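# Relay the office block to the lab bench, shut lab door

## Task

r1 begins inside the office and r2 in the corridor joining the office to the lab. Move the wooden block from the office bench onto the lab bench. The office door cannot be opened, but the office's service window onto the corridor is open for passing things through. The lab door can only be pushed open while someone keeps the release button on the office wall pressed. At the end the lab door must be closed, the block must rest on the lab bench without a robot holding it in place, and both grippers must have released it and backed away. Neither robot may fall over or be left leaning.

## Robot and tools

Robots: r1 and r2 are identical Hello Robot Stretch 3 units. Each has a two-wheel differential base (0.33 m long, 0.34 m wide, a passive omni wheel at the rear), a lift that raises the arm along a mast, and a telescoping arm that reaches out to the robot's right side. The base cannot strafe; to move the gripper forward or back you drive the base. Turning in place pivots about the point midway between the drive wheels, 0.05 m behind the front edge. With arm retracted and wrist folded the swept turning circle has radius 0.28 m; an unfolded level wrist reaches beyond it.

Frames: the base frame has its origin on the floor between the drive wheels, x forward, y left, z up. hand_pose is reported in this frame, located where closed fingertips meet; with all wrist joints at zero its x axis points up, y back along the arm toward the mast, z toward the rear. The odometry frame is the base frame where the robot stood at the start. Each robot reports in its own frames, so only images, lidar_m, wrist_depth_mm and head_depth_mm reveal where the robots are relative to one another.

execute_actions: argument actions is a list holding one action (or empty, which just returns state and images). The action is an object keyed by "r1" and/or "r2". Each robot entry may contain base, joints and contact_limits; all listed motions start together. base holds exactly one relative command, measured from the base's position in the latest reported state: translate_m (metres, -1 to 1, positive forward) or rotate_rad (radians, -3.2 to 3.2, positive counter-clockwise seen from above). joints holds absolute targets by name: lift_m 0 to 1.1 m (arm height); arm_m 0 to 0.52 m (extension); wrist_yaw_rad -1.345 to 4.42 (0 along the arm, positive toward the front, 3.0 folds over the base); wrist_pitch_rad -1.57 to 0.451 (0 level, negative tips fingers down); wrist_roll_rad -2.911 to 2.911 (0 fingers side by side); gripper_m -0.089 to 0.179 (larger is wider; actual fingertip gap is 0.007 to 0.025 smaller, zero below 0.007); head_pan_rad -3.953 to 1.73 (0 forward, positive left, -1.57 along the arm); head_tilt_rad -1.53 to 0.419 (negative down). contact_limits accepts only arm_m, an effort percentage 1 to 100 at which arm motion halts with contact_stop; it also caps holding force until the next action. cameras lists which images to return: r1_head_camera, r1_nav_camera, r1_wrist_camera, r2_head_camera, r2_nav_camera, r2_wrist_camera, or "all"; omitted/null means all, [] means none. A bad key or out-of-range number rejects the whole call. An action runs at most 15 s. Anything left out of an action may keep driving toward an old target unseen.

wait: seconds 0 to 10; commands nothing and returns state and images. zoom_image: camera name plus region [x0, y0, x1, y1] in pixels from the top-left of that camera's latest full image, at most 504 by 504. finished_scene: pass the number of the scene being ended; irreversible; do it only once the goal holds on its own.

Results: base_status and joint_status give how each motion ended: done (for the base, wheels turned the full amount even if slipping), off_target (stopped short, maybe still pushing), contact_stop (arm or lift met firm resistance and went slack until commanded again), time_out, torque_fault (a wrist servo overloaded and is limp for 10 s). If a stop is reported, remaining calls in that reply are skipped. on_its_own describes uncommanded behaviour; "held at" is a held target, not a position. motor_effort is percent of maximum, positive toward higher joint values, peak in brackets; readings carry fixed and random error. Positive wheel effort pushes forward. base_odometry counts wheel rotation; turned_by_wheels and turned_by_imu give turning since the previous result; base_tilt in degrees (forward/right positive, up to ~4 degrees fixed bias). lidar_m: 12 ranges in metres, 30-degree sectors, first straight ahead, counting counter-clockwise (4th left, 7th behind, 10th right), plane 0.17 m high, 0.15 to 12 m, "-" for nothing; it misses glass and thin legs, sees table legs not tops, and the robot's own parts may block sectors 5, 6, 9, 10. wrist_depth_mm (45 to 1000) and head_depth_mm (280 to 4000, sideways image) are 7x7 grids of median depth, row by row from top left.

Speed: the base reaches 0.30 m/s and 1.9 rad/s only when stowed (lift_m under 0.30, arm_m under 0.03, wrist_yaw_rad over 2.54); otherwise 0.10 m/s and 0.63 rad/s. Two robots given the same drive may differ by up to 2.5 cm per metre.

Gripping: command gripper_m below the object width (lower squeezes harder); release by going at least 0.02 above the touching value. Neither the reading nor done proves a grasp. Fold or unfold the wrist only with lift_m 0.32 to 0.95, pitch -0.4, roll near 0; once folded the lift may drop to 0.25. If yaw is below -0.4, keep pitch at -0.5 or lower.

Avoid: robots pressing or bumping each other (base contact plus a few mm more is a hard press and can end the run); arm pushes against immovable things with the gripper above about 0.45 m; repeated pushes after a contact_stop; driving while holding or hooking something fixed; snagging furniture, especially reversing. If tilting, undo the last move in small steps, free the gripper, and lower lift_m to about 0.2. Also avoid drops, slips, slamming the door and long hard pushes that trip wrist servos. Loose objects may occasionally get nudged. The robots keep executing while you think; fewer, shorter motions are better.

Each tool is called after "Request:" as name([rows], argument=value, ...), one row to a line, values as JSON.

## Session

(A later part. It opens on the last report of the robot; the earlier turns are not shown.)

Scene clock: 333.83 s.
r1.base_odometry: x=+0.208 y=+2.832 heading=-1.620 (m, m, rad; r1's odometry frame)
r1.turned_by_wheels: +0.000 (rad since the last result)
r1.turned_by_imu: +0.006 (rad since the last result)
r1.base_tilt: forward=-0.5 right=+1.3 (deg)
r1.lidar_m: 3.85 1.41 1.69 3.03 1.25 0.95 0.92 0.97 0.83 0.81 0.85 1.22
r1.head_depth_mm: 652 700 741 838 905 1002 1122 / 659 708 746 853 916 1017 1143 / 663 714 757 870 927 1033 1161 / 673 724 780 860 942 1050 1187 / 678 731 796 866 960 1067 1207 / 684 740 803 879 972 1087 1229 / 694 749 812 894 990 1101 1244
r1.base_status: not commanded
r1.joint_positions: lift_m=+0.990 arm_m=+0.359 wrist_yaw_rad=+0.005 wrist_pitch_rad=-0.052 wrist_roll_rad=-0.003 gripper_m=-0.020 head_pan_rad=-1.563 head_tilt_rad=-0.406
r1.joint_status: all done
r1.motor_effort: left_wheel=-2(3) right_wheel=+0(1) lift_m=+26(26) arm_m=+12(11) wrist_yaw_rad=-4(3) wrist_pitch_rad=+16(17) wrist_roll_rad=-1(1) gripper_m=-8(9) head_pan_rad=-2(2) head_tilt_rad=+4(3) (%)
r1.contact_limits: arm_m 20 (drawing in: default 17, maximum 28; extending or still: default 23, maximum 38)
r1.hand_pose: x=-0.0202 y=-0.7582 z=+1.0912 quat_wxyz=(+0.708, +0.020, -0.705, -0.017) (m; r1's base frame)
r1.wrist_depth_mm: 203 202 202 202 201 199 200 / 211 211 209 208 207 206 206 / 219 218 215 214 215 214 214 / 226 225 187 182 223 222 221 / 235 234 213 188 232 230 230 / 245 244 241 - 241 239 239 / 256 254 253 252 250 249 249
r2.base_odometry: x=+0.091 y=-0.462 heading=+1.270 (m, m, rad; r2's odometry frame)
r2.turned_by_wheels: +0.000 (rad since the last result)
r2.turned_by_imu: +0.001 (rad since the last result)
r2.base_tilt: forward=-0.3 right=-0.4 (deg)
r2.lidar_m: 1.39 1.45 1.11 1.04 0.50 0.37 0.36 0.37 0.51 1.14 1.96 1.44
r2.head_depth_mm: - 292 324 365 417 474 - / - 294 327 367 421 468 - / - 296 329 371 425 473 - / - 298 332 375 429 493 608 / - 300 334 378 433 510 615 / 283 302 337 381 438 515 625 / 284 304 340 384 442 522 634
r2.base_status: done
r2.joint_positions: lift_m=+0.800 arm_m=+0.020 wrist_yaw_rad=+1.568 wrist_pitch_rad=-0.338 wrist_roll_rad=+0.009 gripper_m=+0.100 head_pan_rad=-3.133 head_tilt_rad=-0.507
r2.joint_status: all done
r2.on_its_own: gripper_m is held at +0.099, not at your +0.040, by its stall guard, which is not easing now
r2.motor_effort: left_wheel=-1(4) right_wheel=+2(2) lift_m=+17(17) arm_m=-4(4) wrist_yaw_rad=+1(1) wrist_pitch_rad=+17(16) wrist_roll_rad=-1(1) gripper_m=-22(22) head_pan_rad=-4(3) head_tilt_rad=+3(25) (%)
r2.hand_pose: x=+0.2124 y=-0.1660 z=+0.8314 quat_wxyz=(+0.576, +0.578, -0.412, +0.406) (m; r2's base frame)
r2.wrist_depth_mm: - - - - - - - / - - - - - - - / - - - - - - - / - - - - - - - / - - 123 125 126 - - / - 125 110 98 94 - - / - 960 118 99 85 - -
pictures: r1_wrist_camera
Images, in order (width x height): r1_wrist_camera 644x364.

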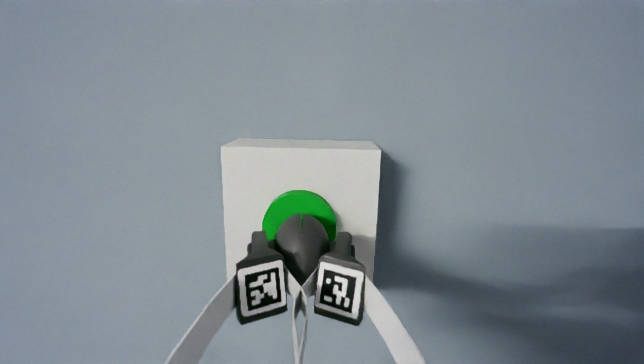

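Pressing, slight lean. Push the door.

Request:
execute_actions([
  {"r2":{"base":{"translate_m":-0.2}}},
], cameras=["r2_head_camera","r2_nav_camera"])

Scene clock: 337.70 s.
r1.base_odometry: x=+0.208 y=+2.832 heading=-1.620 (m, m, rad; r1's odometry frame)
r1.turned_by_wheels: +0.000 (rad since the last result)
r1.turned_by_imu: +0.000 (rad since the last result)
r1.base_tilt: forward=-0.5 right=+1.3 (deg)
r1.lidar_m: 3.89 1.41 1.69 3.01 1.24 0.95 0.92 0.97 0.83 0.81 0.85 1.22
r1.head_depth_mm: 651 702 740 837 902 998 1125 / 658 708 744 853 917 1019 1138 / 667 715 757 874 930 1030 1160 / 673 725 776 856 942 1051 1184 / 679 732 795 867 960 1070 1207 / 687 741 807 884 973 1086 1226 / 694 748 816 894 987 1107 1247
r1.base_status: not commanded
r1.joint_positions: lift_m=+0.990 arm_m=+0.359 wrist_yaw_rad=+0.005 wrist_pitch_rad=-0.052 wrist_roll_rad=-0.003 gripper_m=-0.020 head_pan_rad=-1.563 head_tilt_rad=-0.406
r1.joint_status: not commanded
r1.motor_effort: left_wheel=-1(2) right_wheel=+0(1) lift_m=+26(26) arm_m=+12(12) wrist_yaw_rad=-3(3) wrist_pitch_rad=+16(16) wrist_roll_rad=-2(1) gripper_m=-8(8) head_pan_rad=-3(2) head_tilt_rad=+3(4) (%)
r1.hand_pose: x=-0.0202 y=-0.7582 z=+1.0912 quat_wxyz=(+0.708, +0.020, -0.705, -0.017) (m; r1's base frame)
r1.wrist_depth_mm: 203 203 201 201 201 200 199 / 210 209 210 209 207 207 206 / 219 219 216 213 214 214 213 / 227 225 187 183 222 221 221 / 236 234 212 187 231 230 230 / 245 245 240 - 240 240 239 / 255 254 253 251 251 251 247
r2.base_odometry: x=+0.031 y=-0.653 heading=+1.270 (m, m, rad; r2's odometry frame)
r2.turned_by_wheels: +0.000 (rad since the last result)
r2.turned_by_imu: +0.003 (rad since the last result)
r2.base_tilt: forward=-0.3 right=-0.4 (deg)
r2.lidar_m: 1.59 1.51 1.11 0.46 0.31 0.27 0.27 0.32 0.47 0.47 2.23 1.64
r2.head_depth_mm: - - - - 291 315 - / - - - - 297 327 - / - - - 285 312 346 - / - - - 293 329 380 472 / - - - 302 347 410 498 / - - 289 318 370 439 543 / - - 295 336 393 474 596
r2.base_status: done
r2.joint_positions: lift_m=+0.800 arm_m=+0.020 wrist_yaw_rad=+1.569 wrist_pitch_rad=-0.339 wrist_roll_rad=+0.009 gripper_m=+0.100 head_pan_rad=-3.133 head_tilt_rad=-0.505
r2.joint_status: not commanded
r2.on_its_own: gripper_m is held at +0.099, not at your +0.040, by its stall guard, which is not easing now
r2.motor_effort: left_wheel=-2(18) right_wheel=-1(21) lift_m=+18(18) arm_m=-4(4) wrist_yaw_rad=+0(1) wrist_pitch_rad=+17(17) wrist_roll_rad=-1(1) gripper_m=-23(22) head_pan_rad=-4(3) head_tilt_rad=+2(3) (%)
r2.hand_pose: x=+0.2123 y=-0.1657 z=+0.8312 quat_wxyz=(+0.576, +0.578, -0.411, +0.406) (m; r2's base frame)
r2.wrist_depth_mm: - - - - - - - / - - - - - - - / - - - - - - - / - - - - - - - / - - 123 125 127 - - / - 126 111 98 94 - - / - 960 118 100 86 - -
pictures: r2_head_camera (sideways: a quarter turn clockwise sets it upright), r2_nav_camera (sideways: a quarter turn counterclockwise sets it upright)
Images, in order (width x height): r2_head_camera 896x504, r2_nav_camera 672x504.

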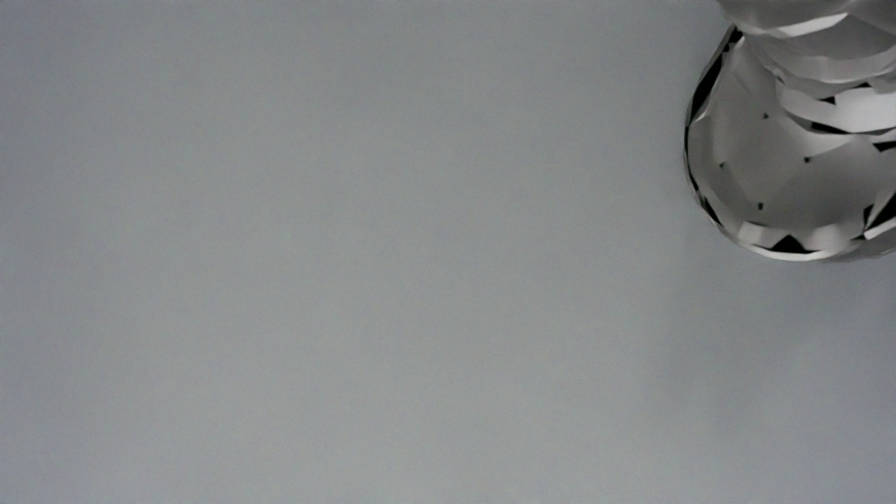

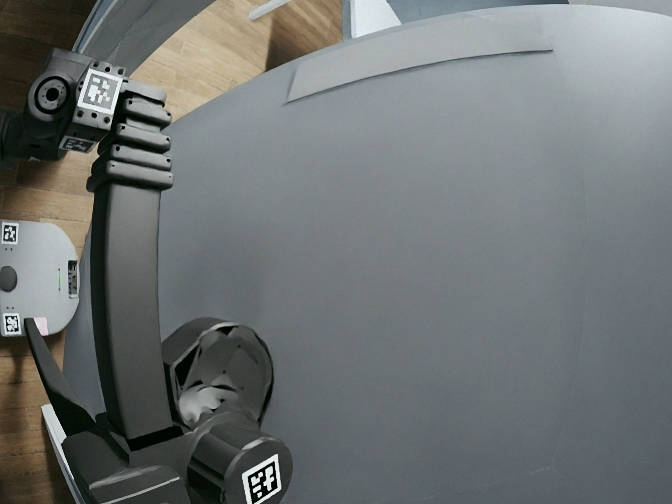

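Request:
execute_actions([
  {"r1":{"joints":{"arm_m":0.1}},"r2":{"base":{"translate_m":-0.3}}},
], cameras=["r2_nav_camera"])

Request:
execute_actions([
  {"r2":{"base":{"translate_m":-0.3},"joints":{"head_pan_rad":-2.2}}},
], cameras=["r2_nav_camera","r2_head_camera"])

Scene clock: 343.77 s.
r1.base_odometry: x=+0.208 y=+2.832 heading=-1.620 (m, m, rad; r1's odometry frame)
r1.turned_by_wheels: +0.000 (rad since the last result)
r1.turned_by_imu: -0.005 (rad since the last result)
r1.base_tilt: forward=-0.1 right=+2.0 (deg)
r1.lidar_m: 3.67 1.41 1.68 3.08 1.26 0.94 0.92 0.97 0.83 0.81 0.85 1.21
r1.head_depth_mm: 640 689 748 - - - 1132 / 647 696 752 799 - - 1134 / 651 703 741 - - - 1168 / 659 710 764 846 937 1040 1180 / 667 717 781 856 954 1058 1201 / 672 728 793 868 963 1079 1229 / 678 734 800 879 974 1095 1238
r1.base_status: not commanded
r1.joint_positions: lift_m=+0.990 arm_m=+0.100 wrist_yaw_rad=+0.000 wrist_pitch_rad=-0.021 wrist_roll_rad=-0.003 gripper_m=-0.020 head_pan_rad=-1.563 head_tilt_rad=-0.406
r1.joint_status: all done
r1.motor_effort: left_wheel=+1(5) right_wheel=+0(7) lift_m=+27(26) arm_m=-3(12) wrist_yaw_rad=+0(4) wrist_pitch_rad=+6(16) wrist_roll_rad=-1(1) gripper_m=-8(9) head_pan_rad=-2(2) head_tilt_rad=+4(4) (%)
r1.hand_pose: x=-0.0214 y=-0.5011 z=+1.0992 quat_wxyz=(+0.708, +0.008, -0.706, -0.007) (m; r1's base frame)
r1.wrist_depth_mm: 433 429 429 430 428 430 429 / 446 444 442 446 445 444 441 / 461 459 460 448 454 454 456 / 477 471 475 435 472 472 473 / 491 487 492 487 490 488 487 / 502 506 500 - 509 506 501 / 526 522 524 527 523 522 524
r2.base_odometry: x=-0.057 y=-0.939 heading=+1.270 (m, m, rad; r2's odometry frame)
r2.turned_by_wheels: +0.000 (rad since the last result)
r2.turned_by_imu: +0.002 (rad since the last result)
r2.base_tilt: forward=-0.2 right=-0.5 (deg)
r2.lidar_m: 1.89 1.52 0.42 0.27 0.24 0.24 0.30 0.58 1.18 0.47 0.47 1.96
r2.head_depth_mm: - - - - 293 310 - / - - 288 302 330 349 - / - 294 317 348 386 427 - / 304 332 367 410 465 538 691 / 350 389 438 499 584 701 876 / 412 466 541 2105 1749 1450 1207 / 2021 2229 2459 2298 1805 1441 1206
r2.base_status: done
r2.joint_positions: lift_m=+0.800 arm_m=+0.020 wrist_yaw_rad=+1.569 wrist_pitch_rad=-0.339 wrist_roll_rad=+0.009 gripper_m=+0.100 head_pan_rad=-3.133 head_tilt_rad=-0.505
r2.joint_status: not commanded
r2.on_its_own: gripper_m is held at +0.099, not at your +0.040, by its stall guard, which is not easing now
r2.motor_effort: left_wheel=-1(11) right_wheel=-2(9) lift_m=+18(18) arm_m=-3(3) wrist_yaw_rad=+0(0) wrist_pitch_rad=+17(17) wrist_roll_rad=+0(2) gripper_m=-22(22) head_pan_rad=-3(3) head_tilt_rad=+3(2) (%)
r2.hand_pose: x=+0.2123 y=-0.1657 z=+0.8312 quat_wxyz=(+0.576, +0.578, -0.411, +0.406) (m; r2's base frame)
r2.wrist_depth_mm: - - - - - - - / - - - - - - - / - - - - - - - / - - - - - - - / - - 123 125 127 - - / - 126 111 98 94 - - / - 983 118 100 87 - -
pictures: r2_nav_camera (sideways: a quarter turn counterclockwise sets it upright)
Images, in order (width x height): r2_nav_camera 672x504.

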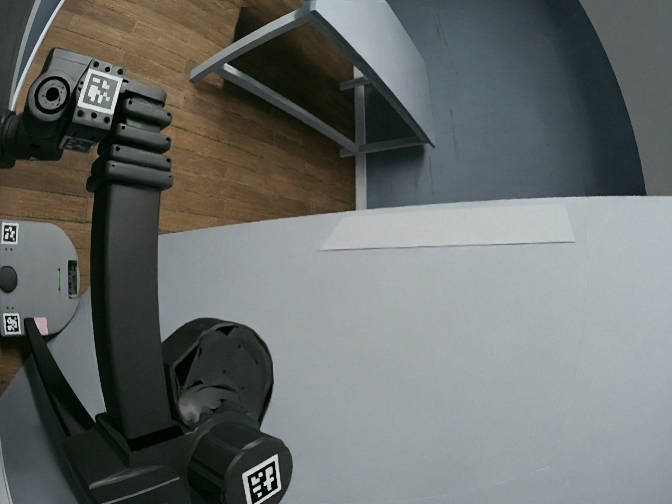

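Scene clock: 347.90 s.
r1.base_odometry: x=+0.208 y=+2.832 heading=-1.620 (m, m, rad; r1's odometry frame)
r1.turned_by_wheels: +0.000 (rad since the last result)
r1.turned_by_imu: +0.000 (rad since the last result)
r1.base_tilt: forward=-0.1 right=+1.9 (deg)
r1.lidar_m: 3.65 1.41 1.68 3.08 1.26 0.94 0.92 0.97 0.83 0.81 0.85 1.21
r1.head_depth_mm: 640 688 748 - - - 1132 / 646 696 755 800 - - 1142 / 653 704 744 - - - 1165 / 660 708 768 842 937 1044 1180 / 666 719 781 856 948 1059 1200 / 674 727 793 866 961 1072 1226 / 679 735 801 878 973 1094 1234
r1.base_status: not commanded
r1.joint_positions: lift_m=+0.990 arm_m=+0.100 wrist_yaw_rad=+0.000 wrist_pitch_rad=-0.021 wrist_roll_rad=-0.003 gripper_m=-0.020 head_pan_rad=-1.563 head_tilt_rad=-0.406
r1.joint_status: not commanded
r1.motor_effort: left_wheel=+1(1) right_wheel=-1(0) lift_m=+25(26) arm_m=-3(3) wrist_yaw_rad=-1(0) wrist_pitch_rad=+6(6) wrist_roll_rad=-1(1) gripper_m=-8(8) head_pan_rad=-2(2) head_tilt_rad=+3(4) (%)
r1.hand_pose: x=-0.0214 y=-0.5011 z=+1.0992 quat_wxyz=(+0.708, +0.008, -0.706, -0.007) (m; r1's base frame)
r1.wrist_depth_mm: 432 429 430 428 427 428 430 / 440 444 443 443 445 443 442 / 460 456 452 453 457 455 455 / 473 471 470 436 472 472 469 / 488 491 492 486 493 491 484 / 505 504 503 - 505 501 505 / 525 527 529 523 519 524 521
r2.base_odometry: x=-0.146 y=-1.226 heading=+1.270 (m, m, rad; r2's odometry frame)
r2.turned_by_wheels: +0.000 (rad since the last result)
r2.turned_by_imu: +0.002 (rad since the last result)
r2.base_tilt: forward=-0.3 right=-0.5 (deg)
r2.lidar_m: 2.19 0.59 0.28 0.22 0.22 0.24 0.36 1.32 1.02 1.48 0.60 0.63
r2.head_depth_mm: 2179 2314 1721 2475 1853 1475 1232 / 2451 2603 1578 2469 1788 1465 1227 / 2767 2980 1560 2353 1720 1461 1270 / 3143 3478 1543 2224 1831 1462 - / 3375 3678 1525 1187 1470 1462 - / 3168 3517 1513 2213 1813 1455 - / 3013 3304 3329 2288 1818 1446 1262
r2.base_status: done
r2.joint_positions: lift_m=+0.800 arm_m=+0.020 wrist_yaw_rad=+1.569 wrist_pitch_rad=-0.339 wrist_roll_rad=+0.009 gripper_m=+0.100 head_pan_rad=-2.207 head_tilt_rad=-0.505
r2.joint_status: all done
r2.on_its_own: gripper_m is held at +0.099, not at your +0.040, by its stall guard, which is not easing now
r2.motor_effort: left_wheel=+0(7) right_wheel=-2(8) lift_m=+18(17) arm_m=-3(3) wrist_yaw_rad=+0(0) wrist_pitch_rad=+16(16) wrist_roll_rad=-1(1) gripper_m=-22(22) head_pan_rad=+5(47) head_tilt_rad=+2(2) (%)
r2.hand_pose: x=+0.2123 y=-0.1657 z=+0.8312 quat_wxyz=(+0.576, +0.578, -0.411, +0.406) (m; r2's base frame)
r2.wrist_depth_mm: - - - - - - 315 / - - - - - - 328 / - - - - - - 329 / - - - - - - 349 / - - 123 125 126 440 375 / - 126 111 98 94 - 417 / 977 983 118 100 87 517 473
pictures: r2_head_camera (sideways: a quarter turn clockwise sets it upright), r2_nav_camera (sideways: a quarter turn counterclockwise sets it upright)
Images, in order (width x height): r2_head_camera 896x504, r2_nav_camera 672x504.

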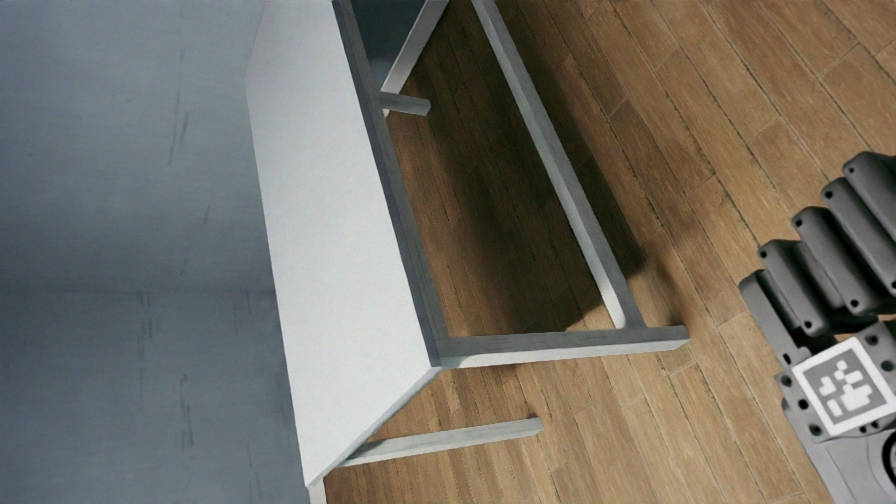

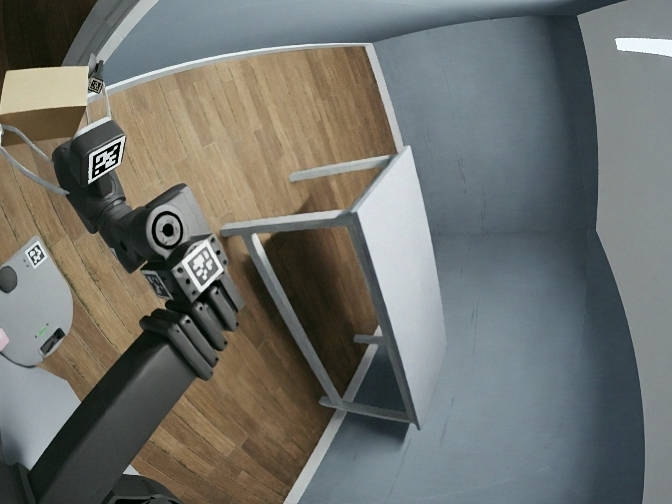

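Request:
execute_actions([
  {"r2":{"base":{"translate_m":-0.45},"joints":{"lift_m":0.92}}},
], cameras=["r2_nav_camera"])

Request:
execute_actions([
  {"r2":{"base":{"rotate_rad":0.6}}},
], cameras=[])

Request:
execute_actions([
  {"r2":{"base":{"translate_m":-0.6}}},
], cameras=["r2_nav_camera"])

Request:
execute_actions([
  {"r2":{"base":{"rotate_rad":-0.6},"joints":{"wrist_yaw_rad":0,"head_pan_rad":-1.57,"head_tilt_rad":-0.7}}},
], cameras=["r2_nav_camera","r2_head_camera"])

Scene clock: 358.70 s.
r1.base_odometry: x=+0.208 y=+2.832 heading=-1.620 (m, m, rad; r1's odometry frame)
r1.turned_by_wheels: +0.000 (rad since the last result)
r1.turned_by_imu: +0.001 (rad since the last result)
r1.base_tilt: forward=-0.1 right=+1.9 (deg)
r1.lidar_m: 3.66 1.41 1.68 3.08 1.25 0.95 0.92 0.97 0.83 0.81 0.85 1.21
r1.head_depth_mm: 640 690 744 - - - 1124 / 647 695 756 798 - - 1140 / 653 703 741 - - - 1161 / 659 707 764 844 937 1043 1178 / 666 718 781 858 946 1057 1201 / 673 726 789 866 960 1079 1223 / 678 735 801 884 976 1093 1242
r1.base_status: not commanded
r1.joint_positions: lift_m=+0.990 arm_m=+0.100 wrist_yaw_rad=+0.000 wrist_pitch_rad=-0.021 wrist_roll_rad=-0.003 gripper_m=-0.020 head_pan_rad=-1.563 head_tilt_rad=-0.406
r1.joint_status: not commanded
r1.motor_effort: left_wheel=+1(1) right_wheel=+0(1) lift_m=+26(26) arm_m=-3(3) wrist_yaw_rad=+1(0) wrist_pitch_rad=+6(7) wrist_roll_rad=-1(1) gripper_m=-8(8) head_pan_rad=-2(2) head_tilt_rad=+4(3) (%)
r1.hand_pose: x=-0.0214 y=-0.5011 z=+1.0992 quat_wxyz=(+0.708, +0.008, -0.706, -0.007) (m; r1's base frame)
r1.wrist_depth_mm: 430 431 428 430 428 430 429 / 444 446 445 443 445 445 446 / 460 460 462 450 454 455 456 / 473 472 473 433 473 473 471 / 488 491 488 484 490 488 488 / 508 508 505 - 505 506 502 / 526 525 525 527 526 525 525
r2.base_odometry: x=-0.279 y=-1.656 heading=+1.270 (m, m, rad; r2's odometry frame)
r2.turned_by_wheels: +0.000 (rad since the last result)
r2.turned_by_imu: +0.003 (rad since the last result)
r2.base_tilt: forward=-0.3 right=-0.5 (deg)
r2.lidar_m: 2.64 0.34 0.19 0.17 1.14 1.59 1.66 1.31 0.97 0.93 1.19 0.95
r2.head_depth_mm: 1732 1833 1711 2029 1852 1481 - / 1920 2067 1570 2302 1780 1517 - / 2170 2373 1563 2311 1780 - - / 2512 2731 1542 2230 1979 - - / 2963 3291 1532 1192 1960 - 1185 / 3196 3441 1512 1120 1919 - - / 3020 3229 1502 1052 1876 - -
r2.base_status: done
r2.joint_positions: lift_m=+0.919 arm_m=+0.020 wrist_yaw_rad=+1.569 wrist_pitch_rad=-0.339 wrist_roll_rad=+0.009 gripper_m=+0.100 head_pan_rad=-2.207 head_tilt_rad=-0.505
r2.joint_status: all done
r2.on_its_own: gripper_m is held at +0.099, not at your +0.040, by its stall guard, which is not easing now
r2.motor_effort: left_wheel=+0(5) right_wheel=+1(6) lift_m=+38(43) arm_m=-4(4) wrist_yaw_rad=+1(1) wrist_pitch_rad=+16(17) wrist_roll_rad=-1(1) gripper_m=-22(22) head_pan_rad=+4(4) head_tilt_rad=+2(2) (%)
r2.hand_pose: x=+0.2123 y=-0.1657 z=+0.9502 quat_wxyz=(+0.576, +0.579, -0.411, +0.406) (m; r2's base frame)
r2.wrist_depth_mm: 655 - - - - 684 680 / 647 - - - - 724 726 / 612 - - - - 792 772 / 591 - - - 975 865 850 / 574 755 123 125 127 921 909 / 536 126 111 98 94 - - / 559 696 119 100 87 - -
pictures: r2_nav_camera (sideways: a quarter turn counterclockwise sets it upright)
Images, in order (width x height): r2_nav_camera 672x504.

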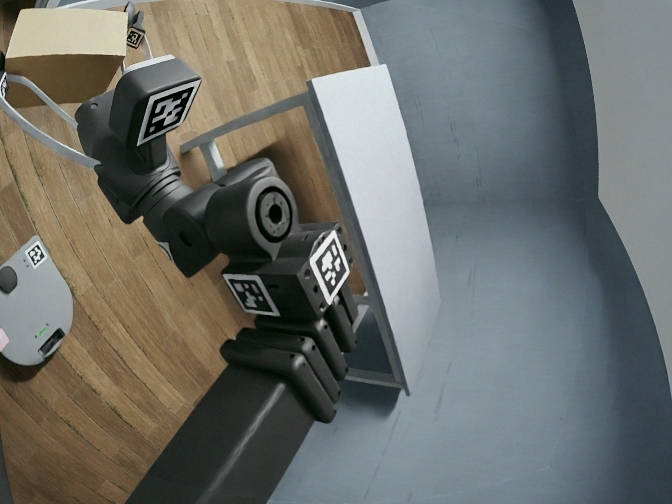

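Scene clock: 361.20 s.
r1.base_odometry: x=+0.208 y=+2.832 heading=-1.620 (m, m, rad; r1's odometry frame)
r1.turned_by_wheels: +0.000 (rad since the last result)
r1.turned_by_imu: +0.000 (rad since the last result)
r1.base_tilt: forward=-0.2 right=+1.9 (deg)
r1.lidar_m: 3.66 1.40 1.68 3.06 1.25 0.95 0.92 0.97 0.83 0.81 0.85 1.21
r1.head_depth_mm: 640 687 747 - - - 1130 / 645 697 756 798 - - 1138 / 652 702 741 - - - 1163 / 658 712 766 845 941 1045 1182 / 665 718 781 858 947 1062 1200 / 673 727 789 868 961 1079 1225 / 678 735 802 880 977 1090 1238
r1.base_status: not commanded
r1.joint_positions: lift_m=+0.990 arm_m=+0.100 wrist_yaw_rad=+0.000 wrist_pitch_rad=-0.021 wrist_roll_rad=-0.003 gripper_m=-0.020 head_pan_rad=-1.563 head_tilt_rad=-0.406
r1.joint_status: not commanded
r1.motor_effort: left_wheel=+1(1) right_wheel=+0(1) lift_m=+27(25) arm_m=-3(3) wrist_yaw_rad=+0(0) wrist_pitch_rad=+6(6) wrist_roll_rad=-1(1) gripper_m=-8(8) head_pan_rad=-2(2) head_tilt_rad=+3(4) (%)
r1.hand_pose: x=-0.0214 y=-0.5011 z=+1.0992 quat_wxyz=(+0.708, +0.008, -0.706, -0.007) (m; r1's base frame)
r1.wrist_depth_mm: 434 433 432 430 429 431 432 / 441 444 442 447 447 443 448 / 455 456 460 449 453 454 456 / 474 477 473 437 472 470 474 / 490 490 485 483 483 486 484 / 511 507 504 - 506 506 503 / 524 519 523 527 532 525 522
r2.base_odometry: x=-0.279 y=-1.656 heading=+1.870 (m, m, rad; r2's odometry frame)
r2.turned_by_wheels: +0.600 (rad since the last result)
r2.turned_by_imu: +0.612 (rad since the last result)
r2.base_tilt: forward=-0.4 right=-0.5 (deg)
r2.lidar_m: 0.16 1.11 1.10 1.18 1.68 1.66 1.21 0.95 0.93 1.11 0.95 -
r2.head_depth_mm: 3120 3321 3528 1255 2002 1602 1306 / 3086 3339 3615 1247 1996 1591 1370 / 3070 3324 3528 1236 1907 1640 - / 3020 3326 3500 1225 1879 1693 - / 3023 3270 3535 1217 1813 - - / 2978 3257 3489 2841 2022 - - / 2924 3145 3221 2727 2015 - -
r2.base_status: done
r2.joint_positions: lift_m=+0.919 arm_m=+0.020 wrist_yaw_rad=+1.543 wrist_pitch_rad=-0.340 wrist_roll_rad=+0.007 gripper_m=+0.100 head_pan_rad=-2.317 head_tilt_rad=-0.410
r2.joint_status: not commanded
r2.on_its_own: gripper_m is held at +0.099, not at your +0.040, by its stall guard, which is not easing now; wrist_yaw_rad is at rest, and its effort (+16) is outside its rest range (-12 to +12)
r2.motor_effort: left_wheel=+5(20) right_wheel=+12(22) lift_m=+36(36) arm_m=-3(4) wrist_yaw_rad=+16(23) wrist_pitch_rad=+17(18) wrist_roll_rad=+0(1) gripper_m=-23(24) head_pan_rad=+66(94) head_tilt_rad=-38(52) (%)
r2.hand_pose: x=+0.2120 y=-0.1717 z=+0.9499 quat_wxyz=(+0.582, +0.573, -0.418, +0.398) (m; r2's base frame)
r2.wrist_depth_mm: 125 163 286 - - - - / 126 165 294 - - - - / 127 168 303 - - - - / 128 170 252 - - - - / 129 144 123 124 126 - - / 129 127 113 99 93 105 - / - 165 121 102 88 - -
pictures: none
No camera images: the call's "cameras" was empty. Leave "cameras" out to get every camera's image.

Scene clock: 368.17 s.
r1.base_odometry: x=+0.208 y=+2.832 heading=-1.620 (m, m, rad; r1's odometry frame)
r1.turned_by_wheels: +0.000 (rad since the last result)
r1.turned_by_imu: +0.001 (rad since the last result)
r1.base_tilt: forward=-0.1 right=+1.9 (deg)
r1.lidar_m: 3.66 1.41 1.68 3.07 1.25 0.95 0.92 0.97 0.83 0.81 0.85 1.21
r1.head_depth_mm: 640 690 745 - - - 1133 / 647 696 754 799 - - 1142 / 653 703 741 - - - 1159 / 658 709 763 843 936 1040 1180 / 665 717 780 856 949 1061 1197 / 672 725 790 868 959 1077 1219 / 680 736 799 880 976 1091 1236
r1.base_status: not commanded
r1.joint_positions: lift_m=+0.990 arm_m=+0.100 wrist_yaw_rad=+0.000 wrist_pitch_rad=-0.021 wrist_roll_rad=-0.003 gripper_m=-0.020 head_pan_rad=-1.563 head_tilt_rad=-0.406
r1.joint_status: not commanded
r1.motor_effort: left_wheel=+1(1) right_wheel=+0(1) lift_m=+26(25) arm_m=-3(3) wrist_yaw_rad=-1(0) wrist_pitch_rad=+6(7) wrist_roll_rad=-1(1) gripper_m=-7(8) head_pan_rad=-2(2) head_tilt_rad=+4(3) (%)
r1.hand_pose: x=-0.0214 y=-0.5011 z=+1.0992 quat_wxyz=(+0.708, +0.008, -0.706, -0.007) (m; r1's base frame)
r1.wrist_depth_mm: 436 427 429 428 430 426 426 / 444 446 444 442 446 446 440 / 461 457 458 451 454 460 457 / 473 478 472 437 477 472 473 / 490 488 489 486 489 486 487 / 504 507 506 - 507 499 506 / 526 523 524 523 522 522 520
r2.base_odometry: x=-0.102 y=-2.229 heading=+1.870 (m, m, rad; r2's odometry frame)
r2.turned_by_wheels: +0.000 (rad since the last result)
r2.turned_by_imu: +0.003 (rad since the last result)
r2.base_tilt: forward=-0.3 right=-0.4 (deg)
r2.lidar_m: 1.44 1.47 1.45 1.51 1.19 1.17 0.75 0.59 0.58 0.63 1.37 1.34
r2.head_depth_mm: 2683 2966 3176 1059 786 1448 - / 2703 2979 3223 1054 780 1465 - / 2731 2967 3214 1048 777 - - / 2714 2998 3234 1042 802 - - / 2711 3014 3262 1034 829 - 1145 / 2742 3004 3232 1024 792 - - / 2753 3041 3189 1019 789 - -
r2.base_status: done
r2.joint_positions: lift_m=+0.919 arm_m=+0.020 wrist_yaw_rad=+1.569 wrist_pitch_rad=-0.338 wrist_roll_rad=+0.007 gripper_m=+0.100 head_pan_rad=-2.207 head_tilt_rad=-0.494
r2.joint_status: not commanded
r2.on_its_own: gripper_m is held at +0.099, not at your +0.040, by its stall guard, which is not easing now
r2.motor_effort: left_wheel=+0(9) right_wheel=+0(10) lift_m=+37(36) arm_m=-3(3) wrist_yaw_rad=+1(16) wrist_pitch_rad=+16(17) wrist_roll_rad=+0(1) gripper_m=-22(23) head_pan_rad=+4(67) head_tilt_rad=-2(39) (%)
r2.hand_pose: x=+0.2123 y=-0.1656 z=+0.9504 quat_wxyz=(+0.576, +0.578, -0.411, +0.406) (m; r2's base frame)
r2.wrist_depth_mm: - - - - - 941 833 / - - - - - - 872 / - - - - - - 905 / - - - - - - 932 / - - 123 125 126 - - / - 127 111 98 93 - - / - - 119 101 88 - -
pictures: r2_nav_camera (sideways: a quarter turn counterclockwise sets it upright)
Images, in order (width x height): r2_nav_camera 672x504.

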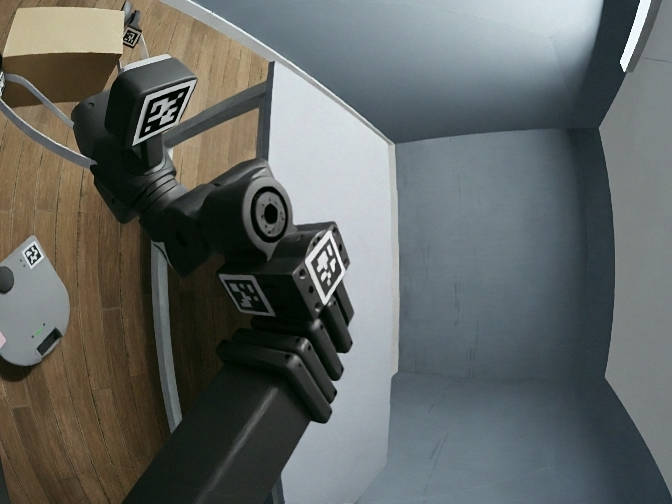

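Scene clock: 370.07 s.
r1.base_odometry: x=+0.208 y=+2.832 heading=-1.620 (m, m, rad; r1's odometry frame)
r1.turned_by_wheels: +0.000 (rad since the last result)
r1.turned_by_imu: +0.000 (rad since the last result)
r1.base_tilt: forward=-0.1 right=+2.0 (deg)
r1.lidar_m: 3.66 1.40 1.68 3.07 1.25 0.95 0.92 0.97 0.83 0.81 0.85 1.21
r1.head_depth_mm: 640 689 745 - - - 1128 / 646 696 757 801 - - 1138 / 652 703 741 - - - 1159 / 660 710 765 844 939 1043 1183 / 668 719 782 856 951 1060 1203 / 671 726 791 868 962 1077 1217 / 678 735 799 877 976 1089 1244
r1.base_status: not commanded
r1.joint_positions: lift_m=+0.990 arm_m=+0.100 wrist_yaw_rad=+0.000 wrist_pitch_rad=-0.021 wrist_roll_rad=-0.003 gripper_m=-0.020 head_pan_rad=-1.563 head_tilt_rad=-0.406
r1.joint_status: not commanded
r1.motor_effort: left_wheel=+0(1) right_wheel=+0(1) lift_m=+26(26) arm_m=-3(3) wrist_yaw_rad=+0(0) wrist_pitch_rad=+6(7) wrist_roll_rad=-1(1) gripper_m=-8(8) head_pan_rad=-2(2) head_tilt_rad=+3(3) (%)
r1.hand_pose: x=-0.0214 y=-0.5011 z=+1.0992 quat_wxyz=(+0.708, +0.008, -0.706, -0.007) (m; r1's base frame)
r1.wrist_depth_mm: 428 433 428 430 431 427 426 / 449 446 446 444 441 442 444 / 454 459 455 454 455 455 456 / 476 474 475 433 472 471 471 / 491 486 487 484 486 488 489 / 513 506 501 - 502 502 507 / 523 524 522 521 524 526 519
r2.base_odometry: x=-0.102 y=-2.229 heading=+1.270 (m, m, rad; r2's odometry frame)
r2.turned_by_wheels: -0.600 (rad since the last result)
r2.turned_by_imu: -0.603 (rad since the last result)
r2.base_tilt: forward=-0.3 right=-0.5 (deg)
r2.lidar_m: 1.34 1.41 1.49 1.45 1.51 1.21 1.17 0.80 0.60 0.58 0.61 1.38
r2.head_depth_mm: 2692 2982 1032 819 - - 1092 / 2701 3033 1027 815 - - 1090 / 2730 3049 1023 841 - - 1108 / 2745 3083 1018 647 1434 1249 1125 / 2780 3033 1011 808 1498 1246 1128 / 2835 3067 1010 805 1536 1246 1121 / 2800 3010 1003 803 1527 1234 1119
r2.base_status: done
r2.joint_positions: lift_m=+0.919 arm_m=+0.020 wrist_yaw_rad=+0.002 wrist_pitch_rad=-0.338 wrist_roll_rad=+0.007 gripper_m=+0.100 head_pan_rad=-1.577 head_tilt_rad=-0.691
r2.joint_status: all done
r2.on_its_own: gripper_m is held at +0.099, not at your +0.040, by its stall guard, which is not easing now
r2.motor_effort: left_wheel=+2(7) right_wheel=-2(5) lift_m=+37(36) arm_m=-3(3) wrist_yaw_rad=-2(3) wrist_pitch_rad=+17(17) wrist_roll_rad=-1(1) gripper_m=-22(22) head_pan_rad=+5(42) head_tilt_rad=-4(17) (%)
r2.hand_pose: x=-0.0211 y=-0.3989 z=+0.9504 quat_wxyz=(+0.695, +0.119, -0.699, -0.119) (m; r2's base frame)
r2.wrist_depth_mm: - - - - - - - / - - - - - - - / - - 960 950 967 952 997 / 677 627 637 653 652 657 663 / 478 459 123 124 126 509 494 / 404 126 111 98 93 - 397 / - - 119 101 88 - -
pictures: r2_head_camera (sideways: a quarter turn clockwise sets it upright), r2_nav_camera (sideways: a quarter turn counterclockwise sets it upright)
Images, in order (width x height): r2_head_camera 896x504, r2_nav_camera 672x504.

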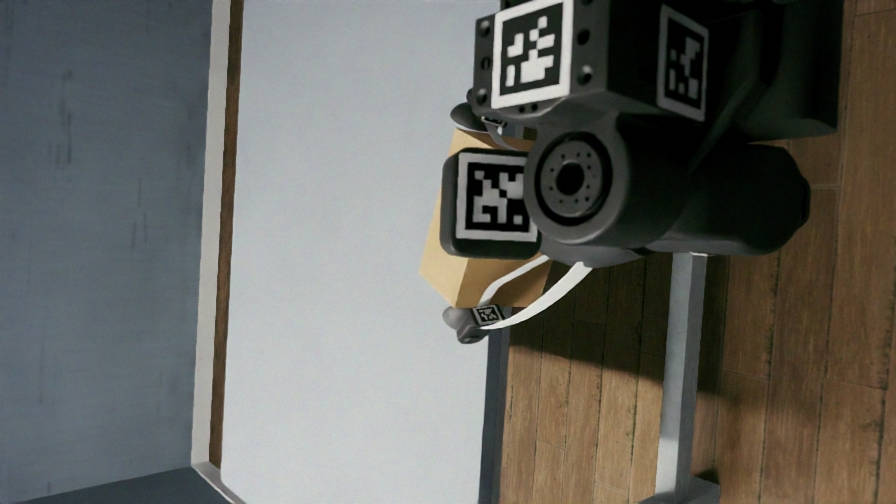

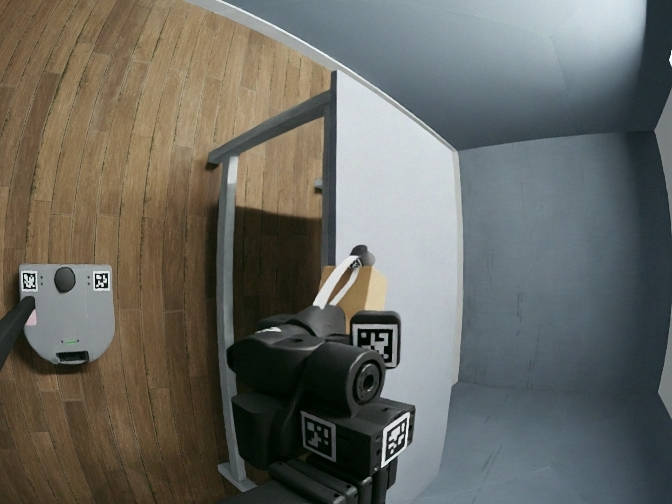

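Request:
execute_actions([
  {"r2":{"joints":{"arm_m":0.35}}},
], cameras=[])

Request:
execute_actions([
  {"r2":{"joints":{"lift_m":0.82,"head_pan_rad":0.3,"head_tilt_rad":-0.3}}},
], cameras=["r2_wrist_camera","r2_nav_camera"])

Scene clock: 376.20 s.
r1.base_odometry: x=+0.208 y=+2.832 heading=-1.620 (m, m, rad; r1's odometry frame)
r1.turned_by_wheels: +0.000 (rad since the last result)
r1.turned_by_imu: +0.001 (rad since the last result)
r1.base_tilt: forward=-0.1 right=+1.9 (deg)
r1.lidar_m: 3.65 1.40 1.68 3.07 1.25 0.95 0.92 0.97 0.83 0.81 0.85 1.21
r1.head_depth_mm: 641 689 746 - - - 1125 / 646 696 755 803 - - 1138 / 654 702 742 - - - 1163 / 659 710 764 844 935 1040 1184 / 666 716 780 855 949 1062 1197 / 672 724 789 864 960 1078 1228 / 681 736 802 880 978 1100 1235
r1.base_status: not commanded
r1.joint_positions: lift_m=+0.990 arm_m=+0.100 wrist_yaw_rad=+0.000 wrist_pitch_rad=-0.021 wrist_roll_rad=-0.003 gripper_m=-0.020 head_pan_rad=-1.563 head_tilt_rad=-0.406
r1.joint_status: not commanded
r1.motor_effort: left_wheel=+1(1) right_wheel=+0(0) lift_m=+26(26) arm_m=-3(3) wrist_yaw_rad=-1(1) wrist_pitch_rad=+6(6) wrist_roll_rad=-1(1) gripper_m=-8(8) head_pan_rad=-2(2) head_tilt_rad=+3(4) (%)
r1.hand_pose: x=-0.0214 y=-0.5011 z=+1.0992 quat_wxyz=(+0.708, +0.008, -0.706, -0.007) (m; r1's base frame)
r1.wrist_depth_mm: 431 432 426 430 427 429 431 / 445 442 441 441 445 443 446 / 462 458 460 453 457 455 455 / 472 477 472 434 469 472 470 / 486 488 491 483 486 487 490 / 510 503 501 - 509 505 501 / 522 525 521 525 523 527 521
r2.base_odometry: x=-0.102 y=-2.229 heading=+1.270 (m, m, rad; r2's odometry frame)
r2.turned_by_wheels: +0.000 (rad since the last result)
r2.turned_by_imu: +0.001 (rad since the last result)
r2.base_tilt: forward=-0.3 right=-0.5 (deg)
r2.lidar_m: 1.33 1.41 1.49 1.45 1.51 1.20 1.17 0.81 0.60 0.58 0.61 1.38
r2.head_depth_mm: 2713 3004 - - 1495 1255 1139 / 2701 2977 945 789 1516 1258 1134 / 2760 2995 907 787 1545 1252 1132 / 2746 3078 906 783 1546 1246 1129 / 2772 3039 1011 806 1539 1265 1125 / 2784 3065 1009 804 1541 1242 1122 / 2817 2951 1005 802 1530 1237 1121
r2.base_status: not commanded
r2.joint_positions: lift_m=+0.919 arm_m=+0.350 wrist_yaw_rad=+0.001 wrist_pitch_rad=-0.338 wrist_roll_rad=+0.007 gripper_m=+0.100 head_pan_rad=-1.577 head_tilt_rad=-0.691
r2.joint_status: all done
r2.on_its_own: gripper_m is held at +0.099, not at your +0.040, by its stall guard, which is not easing now
r2.motor_effort: left_wheel=+2(2) right_wheel=-2(2) lift_m=+36(37) arm_m=+2(3) wrist_yaw_rad=-1(1) wrist_pitch_rad=+17(17) wrist_roll_rad=-1(1) gripper_m=-22(22) head_pan_rad=+5(5) head_tilt_rad=-4(4) (%)
r2.hand_pose: x=-0.0213 y=-0.7284 z=+0.9504 quat_wxyz=(+0.695, +0.119, -0.699, -0.119) (m; r2's base frame)
r2.wrist_depth_mm: - - - - - - - / - - - - - - - / - - - - - - - / 686 625 639 639 651 652 656 / 476 456 123 125 126 504 491 / 383 126 112 98 93 - 397 / 317 304 120 101 88 318 331
pictures: none
No camera images: the call's "cameras" was empty. Leave "cameras" out to get every camera's image.

Scene clock: 377.93 s.
r1.base_odometry: x=+0.208 y=+2.832 heading=-1.620 (m, m, rad; r1's odometry frame)
r1.turned_by_wheels: +0.000 (rad since the last result)
r1.turned_by_imu: +0.000 (rad since the last result)
r1.base_tilt: forward=-0.1 right=+1.9 (deg)
r1.lidar_m: 3.66 1.40 1.69 3.08 1.26 0.94 0.92 0.97 0.83 0.81 0.85 1.21
r1.head_depth_mm: 640 689 744 - - - 1127 / 648 697 756 800 - - 1141 / 652 705 741 - - - 1166 / 656 712 765 841 941 1047 1182 / 666 717 780 857 946 1057 1201 / 672 726 793 868 960 1078 1225 / 678 734 799 880 976 1090 1235
r1.base_status: not commanded
r1.joint_positions: lift_m=+0.990 arm_m=+0.100 wrist_yaw_rad=+0.000 wrist_pitch_rad=-0.021 wrist_roll_rad=-0.003 gripper_m=-0.020 head_pan_rad=-1.563 head_tilt_rad=-0.406
r1.joint_status: not commanded
r1.motor_effort: left_wheel=+1(1) right_wheel=-1(0) lift_m=+26(26) arm_m=-3(3) wrist_yaw_rad=-2(0) wrist_pitch_rad=+6(6) wrist_roll_rad=-1(1) gripper_m=-8(8) head_pan_rad=-2(2) head_tilt_rad=+3(3) (%)
r1.hand_pose: x=-0.0214 y=-0.5011 z=+1.0992 quat_wxyz=(+0.708, +0.008, -0.706, -0.007) (m; r1's base frame)
r1.wrist_depth_mm: 427 431 431 431 431 429 432 / 447 441 443 446 442 442 440 / 455 460 455 453 458 459 456 / 478 474 466 435 472 471 471 / 487 490 489 484 485 488 489 / 503 502 504 - 503 509 505 / 521 523 525 523 523 527 524
r2.base_odometry: x=-0.102 y=-2.229 heading=+1.270 (m, m, rad; r2's odometry frame)
r2.turned_by_wheels: +0.000 (rad since the last result)
r2.turned_by_imu: +0.000 (rad since the last result)
r2.base_tilt: forward=-0.3 right=-0.4 (deg)
r2.lidar_m: 1.34 1.41 1.49 1.45 1.52 1.21 1.17 0.81 0.60 0.58 0.61 1.39
r2.head_depth_mm: 1076 1136 1198 1276 1369 1473 1407 / 1110 1179 1249 1338 1438 1539 1399 / 1152 1223 1305 1397 1494 1602 1396 / 1197 1273 1357 1460 1576 1664 1385 / 1241 1320 1417 1529 1651 1724 1382 / 1291 1379 1475 1607 1747 1728 1379 / 1339 1442 1559 1697 1853 1725 1370
r2.base_status: not commanded
r2.joint_positions: lift_m=+0.820 arm_m=+0.350 wrist_yaw_rad=+0.001 wrist_pitch_rad=-0.338 wrist_roll_rad=+0.007 gripper_m=+0.100 head_pan_rad=+0.293 head_tilt_rad=-0.310
r2.joint_status: all done
r2.on_its_own: gripper_m is held at +0.099, not at your +0.040, by its stall guard, which is not easing now
r2.motor_effort: left_wheel=+2(2) right_wheel=-2(2) lift_m=+17(34) arm_m=+3(4) wrist_yaw_rad=+0(0) wrist_pitch_rad=+17(17) wrist_roll_rad=-1(0) gripper_m=-22(22) head_pan_rad=+5(48) head_tilt_rad=+3(25) (%)
r2.hand_pose: x=-0.0213 y=-0.7283 z=+0.8513 quat_wxyz=(+0.695, +0.119, -0.699, -0.119) (m; r2's base frame)
r2.wrist_depth_mm: - - - - - - - / - - - - - - - / 664 619 629 630 639 648 650 / 419 423 426 427 431 432 440 / 316 303 123 125 126 337 330 / 262 126 111 98 93 - 265 / 208 203 119 101 88 214 222
pictures: r2_nav_camera (sideways: a quarter turn counterclockwise sets it upright), r2_wrist_camera
Images, in order (width x height): r2_nav_camera 672x504, r2_wrist_camera 644x364.

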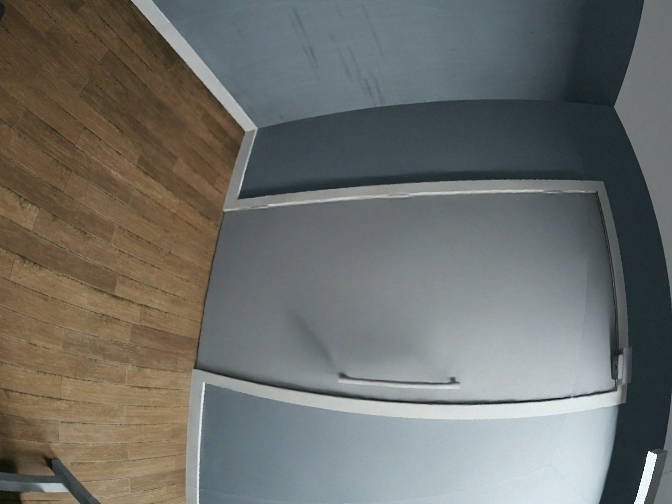

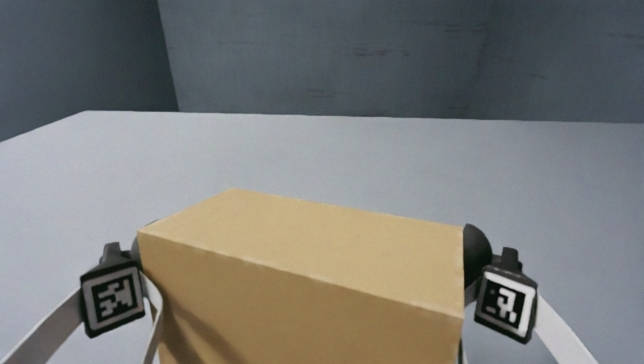

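Request:
execute_actions([
  {"r2":{"joints":{"lift_m":0.755}}},
], cameras=[])

Request:
execute_actions([
  {"r2":{"joints":{"gripper_m":0.179}}},
], cameras=["r2_wrist_camera"])

Request:
execute_actions([
  {"r2":{"joints":{"arm_m":0.0,"lift_m":0.85}}},
], cameras=["r2_wrist_camera","r2_nav_camera"])

Scene clock: 381.47 s.
r1.base_odometry: x=+0.208 y=+2.832 heading=-1.620 (m, m, rad; r1's odometry frame)
r1.turned_by_wheels: +0.000 (rad since the last result)
r1.turned_by_imu: +0.000 (rad since the last result)
r1.base_tilt: forward=-0.2 right=+1.9 (deg)
r1.lidar_m: 3.67 1.41 1.68 3.06 1.25 0.95 0.92 0.97 0.83 0.81 0.86 1.21
r1.head_depth_mm: 640 687 744 - - - 1130 / 647 698 756 802 - - 1139 / 653 703 742 - - - 1155 / 660 712 765 843 938 1045 1182 / 665 720 780 856 948 1060 1195 / 672 727 792 866 962 1080 1221 / 678 735 801 880 975 1092 1236
r1.base_status: not commanded
r1.joint_positions: lift_m=+0.990 arm_m=+0.100 wrist_yaw_rad=+0.000 wrist_pitch_rad=-0.021 wrist_roll_rad=-0.003 gripper_m=-0.020 head_pan_rad=-1.563 head_tilt_rad=-0.406
r1.joint_status: not commanded
r1.motor_effort: left_wheel=+1(1) right_wheel=+0(1) lift_m=+26(26) arm_m=-3(3) wrist_yaw_rad=+1(0) wrist_pitch_rad=+6(6) wrist_roll_rad=-1(1) gripper_m=-8(8) head_pan_rad=-3(2) head_tilt_rad=+4(4) (%)
r1.hand_pose: x=-0.0214 y=-0.5011 z=+1.0992 quat_wxyz=(+0.708, +0.008, -0.706, -0.007) (m; r1's base frame)
r1.wrist_depth_mm: 429 431 429 429 428 428 431 / 444 446 441 443 440 441 443 / 458 461 459 451 457 453 455 / 475 474 472 436 475 472 473 / 491 489 492 483 487 487 488 / 515 505 507 - 507 504 507 / 521 525 527 525 525 526 526
r2.base_odometry: x=-0.102 y=-2.229 heading=+1.270 (m, m, rad; r2's odometry frame)
r2.turned_by_wheels: +0.000 (rad since the last result)
r2.turned_by_imu: +0.001 (rad since the last result)
r2.base_tilt: forward=-0.3 right=-0.5 (deg)
r2.lidar_m: 1.34 1.41 1.50 1.45 1.51 1.21 1.17 0.81 0.60 0.58 0.61 1.38
r2.head_depth_mm: 1073 1136 1196 1279 1366 1464 1404 / 1111 1174 1257 1333 1430 1541 1406 / 1147 1225 1302 1404 1501 1602 1388 / 1198 1271 1358 1459 1576 1669 1389 / 1238 1329 1415 1528 1664 1723 1378 / 1289 1380 1475 1596 1739 1734 1373 / 1351 1445 1558 1692 1845 1721 1374
r2.base_status: not commanded
r2.joint_positions: lift_m=+0.756 arm_m=+0.350 wrist_yaw_rad=+0.001 wrist_pitch_rad=-0.263 wrist_roll_rad=+0.021 gripper_m=+0.100 head_pan_rad=+0.293 head_tilt_rad=-0.310
r2.joint_status: all done
r2.on_its_own: gripper_m is held at +0.099, not at your +0.040, by its stall guard, which is not easing now
r2.motor_effort: left_wheel=+2(2) right_wheel=-1(2) lift_m=+9(14) arm_m=+3(2) wrist_yaw_rad=+0(1) wrist_pitch_rad=-16(17) wrist_roll_rad=-5(5) gripper_m=-23(23) head_pan_rad=+6(5) head_tilt_rad=+4(5) (%)
r2.hand_pose: x=-0.0214 y=-0.7358 z=+0.8046 quat_wxyz=(+0.694, +0.092, -0.708, -0.094) (m; r2's base frame)
r2.wrist_depth_mm: - - - - - - - / - - - - - - - / 694 602 605 606 611 606 607 / 367 365 162 366 366 369 368 / 265 128 116 116 116 271 263 / 215 125 110 97 91 - 205 / - 156 122 102 89 162 168
pictures: none
No camera images: the call's "cameras" was empty. Leave "cameras" out to get every camera's image.

Scene clock: 382.73 s.
r1.base_odometry: x=+0.208 y=+2.832 heading=-1.620 (m, m, rad; r1's odometry frame)
r1.turned_by_wheels: +0.000 (rad since the last result)
r1.turned_by_imu: +0.000 (rad since the last result)
r1.base_tilt: forward=-0.1 right=+2.0 (deg)
r1.lidar_m: 3.66 1.41 1.68 3.09 1.25 0.94 0.92 0.97 0.83 0.81 0.85 1.21
r1.head_depth_mm: 639 690 745 - - - 1130 / 646 697 754 799 - - 1137 / 652 704 743 - - - 1162 / 660 713 765 845 939 1041 1176 / 666 720 782 857 946 1056 1198 / 673 729 791 868 962 1077 1227 / 679 734 803 879 979 1096 1243
r1.base_status: not commanded
r1.joint_positions: lift_m=+0.990 arm_m=+0.100 wrist_yaw_rad=+0.000 wrist_pitch_rad=-0.021 wrist_roll_rad=-0.003 gripper_m=-0.020 head_pan_rad=-1.563 head_tilt_rad=-0.406
r1.joint_status: not commanded
r1.motor_effort: left_wheel=+1(1) right_wheel=-1(1) lift_m=+26(25) arm_m=-3(3) wrist_yaw_rad=+1(0) wrist_pitch_rad=+7(6) wrist_roll_rad=-1(1) gripper_m=-8(8) head_pan_rad=-2(2) head_tilt_rad=+4(4) (%)
r1.hand_pose: x=-0.0214 y=-0.5011 z=+1.0992 quat_wxyz=(+0.708, +0.008, -0.706, -0.007) (m; r1's base frame)
r1.wrist_depth_mm: 431 432 432 429 429 429 428 / 447 444 439 444 444 443 442 / 458 458 460 450 456 455 457 / 473 474 475 433 472 473 471 / 489 487 492 484 487 488 494 / 506 508 500 - 504 505 501 / 530 525 527 525 527 522 522
r2.base_odometry: x=-0.102 y=-2.229 heading=+1.270 (m, m, rad; r2's odometry frame)
r2.turned_by_wheels: +0.000 (rad since the last result)
r2.turned_by_imu: +0.000 (rad since the last result)
r2.base_tilt: forward=-0.3 right=-0.5 (deg)
r2.lidar_m: 1.34 1.41 1.49 1.45 1.52 1.20 1.17 0.80 0.60 0.58 0.61 1.38
r2.head_depth_mm: 1074 1135 1194 1286 1367 1468 1405 / 1114 1179 1245 1339 1439 1536 1398 / 1152 1221 1298 1394 1502 1608 1391 / 1194 1277 1357 1456 1573 1667 1386 / 1246 1328 1415 1522 1652 1727 1378 / 1288 1374 1488 1599 1747 1723 1381 / 1348 1445 1554 1694 1845 1722 1369
r2.base_status: not commanded
r2.joint_positions: lift_m=+0.755 arm_m=+0.350 wrist_yaw_rad=+0.001 wrist_pitch_rad=-0.312 wrist_roll_rad=+0.011 gripper_m=+0.179 head_pan_rad=+0.293 head_tilt_rad=-0.310
r2.joint_status: all done
r2.motor_effort: left_wheel=+2(2) right_wheel=-2(3) lift_m=+14(14) arm_m=+3(3) wrist_yaw_rad=-1(1) wrist_pitch_rad=+5(16) wrist_roll_rad=-2(5) gripper_m=+0(88) head_pan_rad=+5(5) head_tilt_rad=+4(3) (%)
r2.hand_pose: x=-0.0212 y=-0.7311 z=+0.7926 quat_wxyz=(+0.695, +0.110, -0.702, -0.110) (m; r2's base frame)
r2.wrist_depth_mm: - - - - - - - / - - - - - - - / 457 464 464 470 479 481 489 / 307 306 128 129 129 315 317 / 229 119 106 96 96 235 236 / - 134 115 99 86 82 186 / 146 148 130 109 94 149 157
pictures: r2_wrist_camera
Images, in order (width x height): r2_wrist_camera 644x364.

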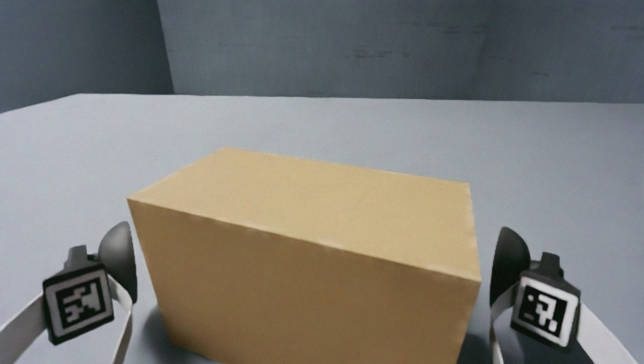

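Scene clock: 386.50 s.
r1.base_odometry: x=+0.208 y=+2.832 heading=-1.620 (m, m, rad; r1's odometry frame)
r1.turned_by_wheels: +0.000 (rad since the last result)
r1.turned_by_imu: +0.000 (rad since the last result)
r1.base_tilt: forward=-0.1 right=+2.0 (deg)
r1.lidar_m: 3.64 1.41 1.68 3.07 1.25 0.95 0.92 0.97 0.83 0.81 0.85 1.20
r1.head_depth_mm: 642 690 746 - - - 1129 / 647 696 755 799 - - 1138 / 654 704 742 - - - 1162 / 659 709 761 845 938 1046 1176 / 666 719 781 854 950 1056 1195 / 673 729 791 865 961 1076 1224 / 680 736 800 879 975 1095 1236
r1.base_status: not commanded
r1.joint_positions: lift_m=+0.990 arm_m=+0.100 wrist_yaw_rad=+0.000 wrist_pitch_rad=-0.021 wrist_roll_rad=-0.003 gripper_m=-0.020 head_pan_rad=-1.563 head_tilt_rad=-0.406
r1.joint_status: not commanded
r1.motor_effort: left_wheel=+1(1) right_wheel=-1(0) lift_m=+26(26) arm_m=-3(3) wrist_yaw_rad=+0(1) wrist_pitch_rad=+6(6) wrist_roll_rad=-1(1) gripper_m=-7(8) head_pan_rad=-2(2) head_tilt_rad=+3(3) (%)
r1.hand_pose: x=-0.0214 y=-0.5011 z=+1.0992 quat_wxyz=(+0.708, +0.008, -0.706, -0.007) (m; r1's base frame)
r1.wrist_depth_mm: 431 430 429 431 428 431 429 / 449 444 447 443 442 445 442 / 460 454 457 452 456 457 456 / 470 473 472 437 477 473 473 / 488 486 488 480 485 484 488 / 507 511 504 - 507 501 507 / 528 524 526 526 528 528 527
r2.base_odometry: x=-0.102 y=-2.229 heading=+1.270 (m, m, rad; r2's odometry frame)
r2.turned_by_wheels: +0.000 (rad since the last result)
r2.turned_by_imu: +0.001 (rad since the last result)
r2.base_tilt: forward=-0.3 right=-0.5 (deg)
r2.lidar_m: 1.33 1.41 1.50 1.45 1.51 1.20 1.17 0.81 0.60 0.58 0.61 1.39
r2.head_depth_mm: 1072 1136 1197 1280 1370 1471 1407 / 1109 1178 1253 1334 1433 1545 1396 / 1151 1221 1306 1392 1499 1610 1391 / 1195 1270 1358 1454 1573 1664 1387 / 1242 1325 1415 1523 1656 1725 1380 / 1290 1383 1478 1597 1749 1742 1376 / 1344 1445 1550 1695 1846 1709 1370
r2.base_status: not commanded
r2.joint_positions: lift_m=+0.850 arm_m=+0.000 wrist_yaw_rad=+0.001 wrist_pitch_rad=-0.314 wrist_roll_rad=+0.009 gripper_m=+0.179 head_pan_rad=+0.293 head_tilt_rad=-0.310
r2.joint_status: all done
r2.motor_effort: left_wheel=+2(2) right_wheel=-2(2) lift_m=+36(37) arm_m=-4(5) wrist_yaw_rad=+0(1) wrist_pitch_rad=+6(6) wrist_roll_rad=-1(2) gripper_m=+0(0) head_pan_rad=+4(5) head_tilt_rad=+3(4) (%)
r2.hand_pose: x=-0.0212 y=-0.3816 z=+0.8863 quat_wxyz=(+0.695, +0.111, -0.701, -0.111) (m; r2's base frame)
r2.wrist_depth_mm: - - - - - - - / - - - - - - - / - 787 794 789 813 826 828 / 517 510 522 470 540 534 540 / 386 392 394 394 398 397 402 / 521 - - - - - 424 / 603 - - - - - -
pictures: r2_nav_camera (sideways: a quarter turn counterclockwise sets it upright), r2_wrist_camera
Images, in order (width x height): r2_nav_camera 672x504, r2_wrist_camera 644x364.

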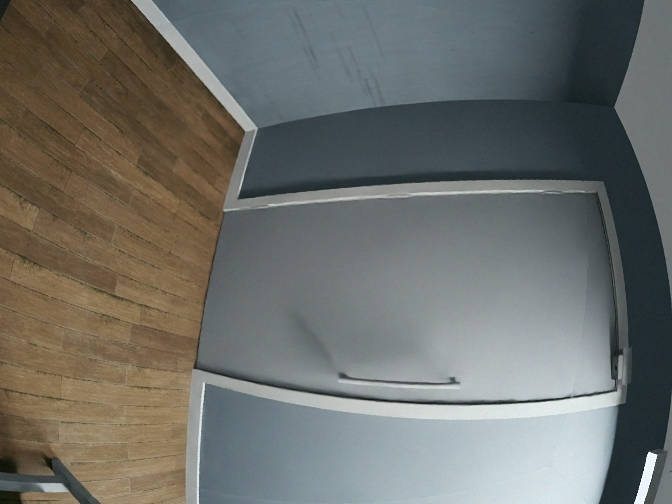

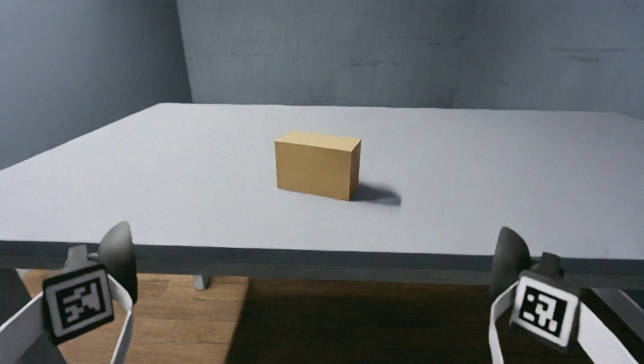

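Request:
zoom_image(camera="r2_nav_camera", region=[170, 300, 672, 450])

Region (170, 300, 672, 450) of r2_nav_camera's 672x504 image, scaled by 1.004, with more detail than that image has; it fills the top 151 rows of this view, and the rest is white.

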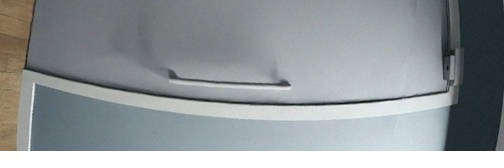

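Looks shut.

Request:
finished_scene(scene=1)

The scene is finished: the task was done.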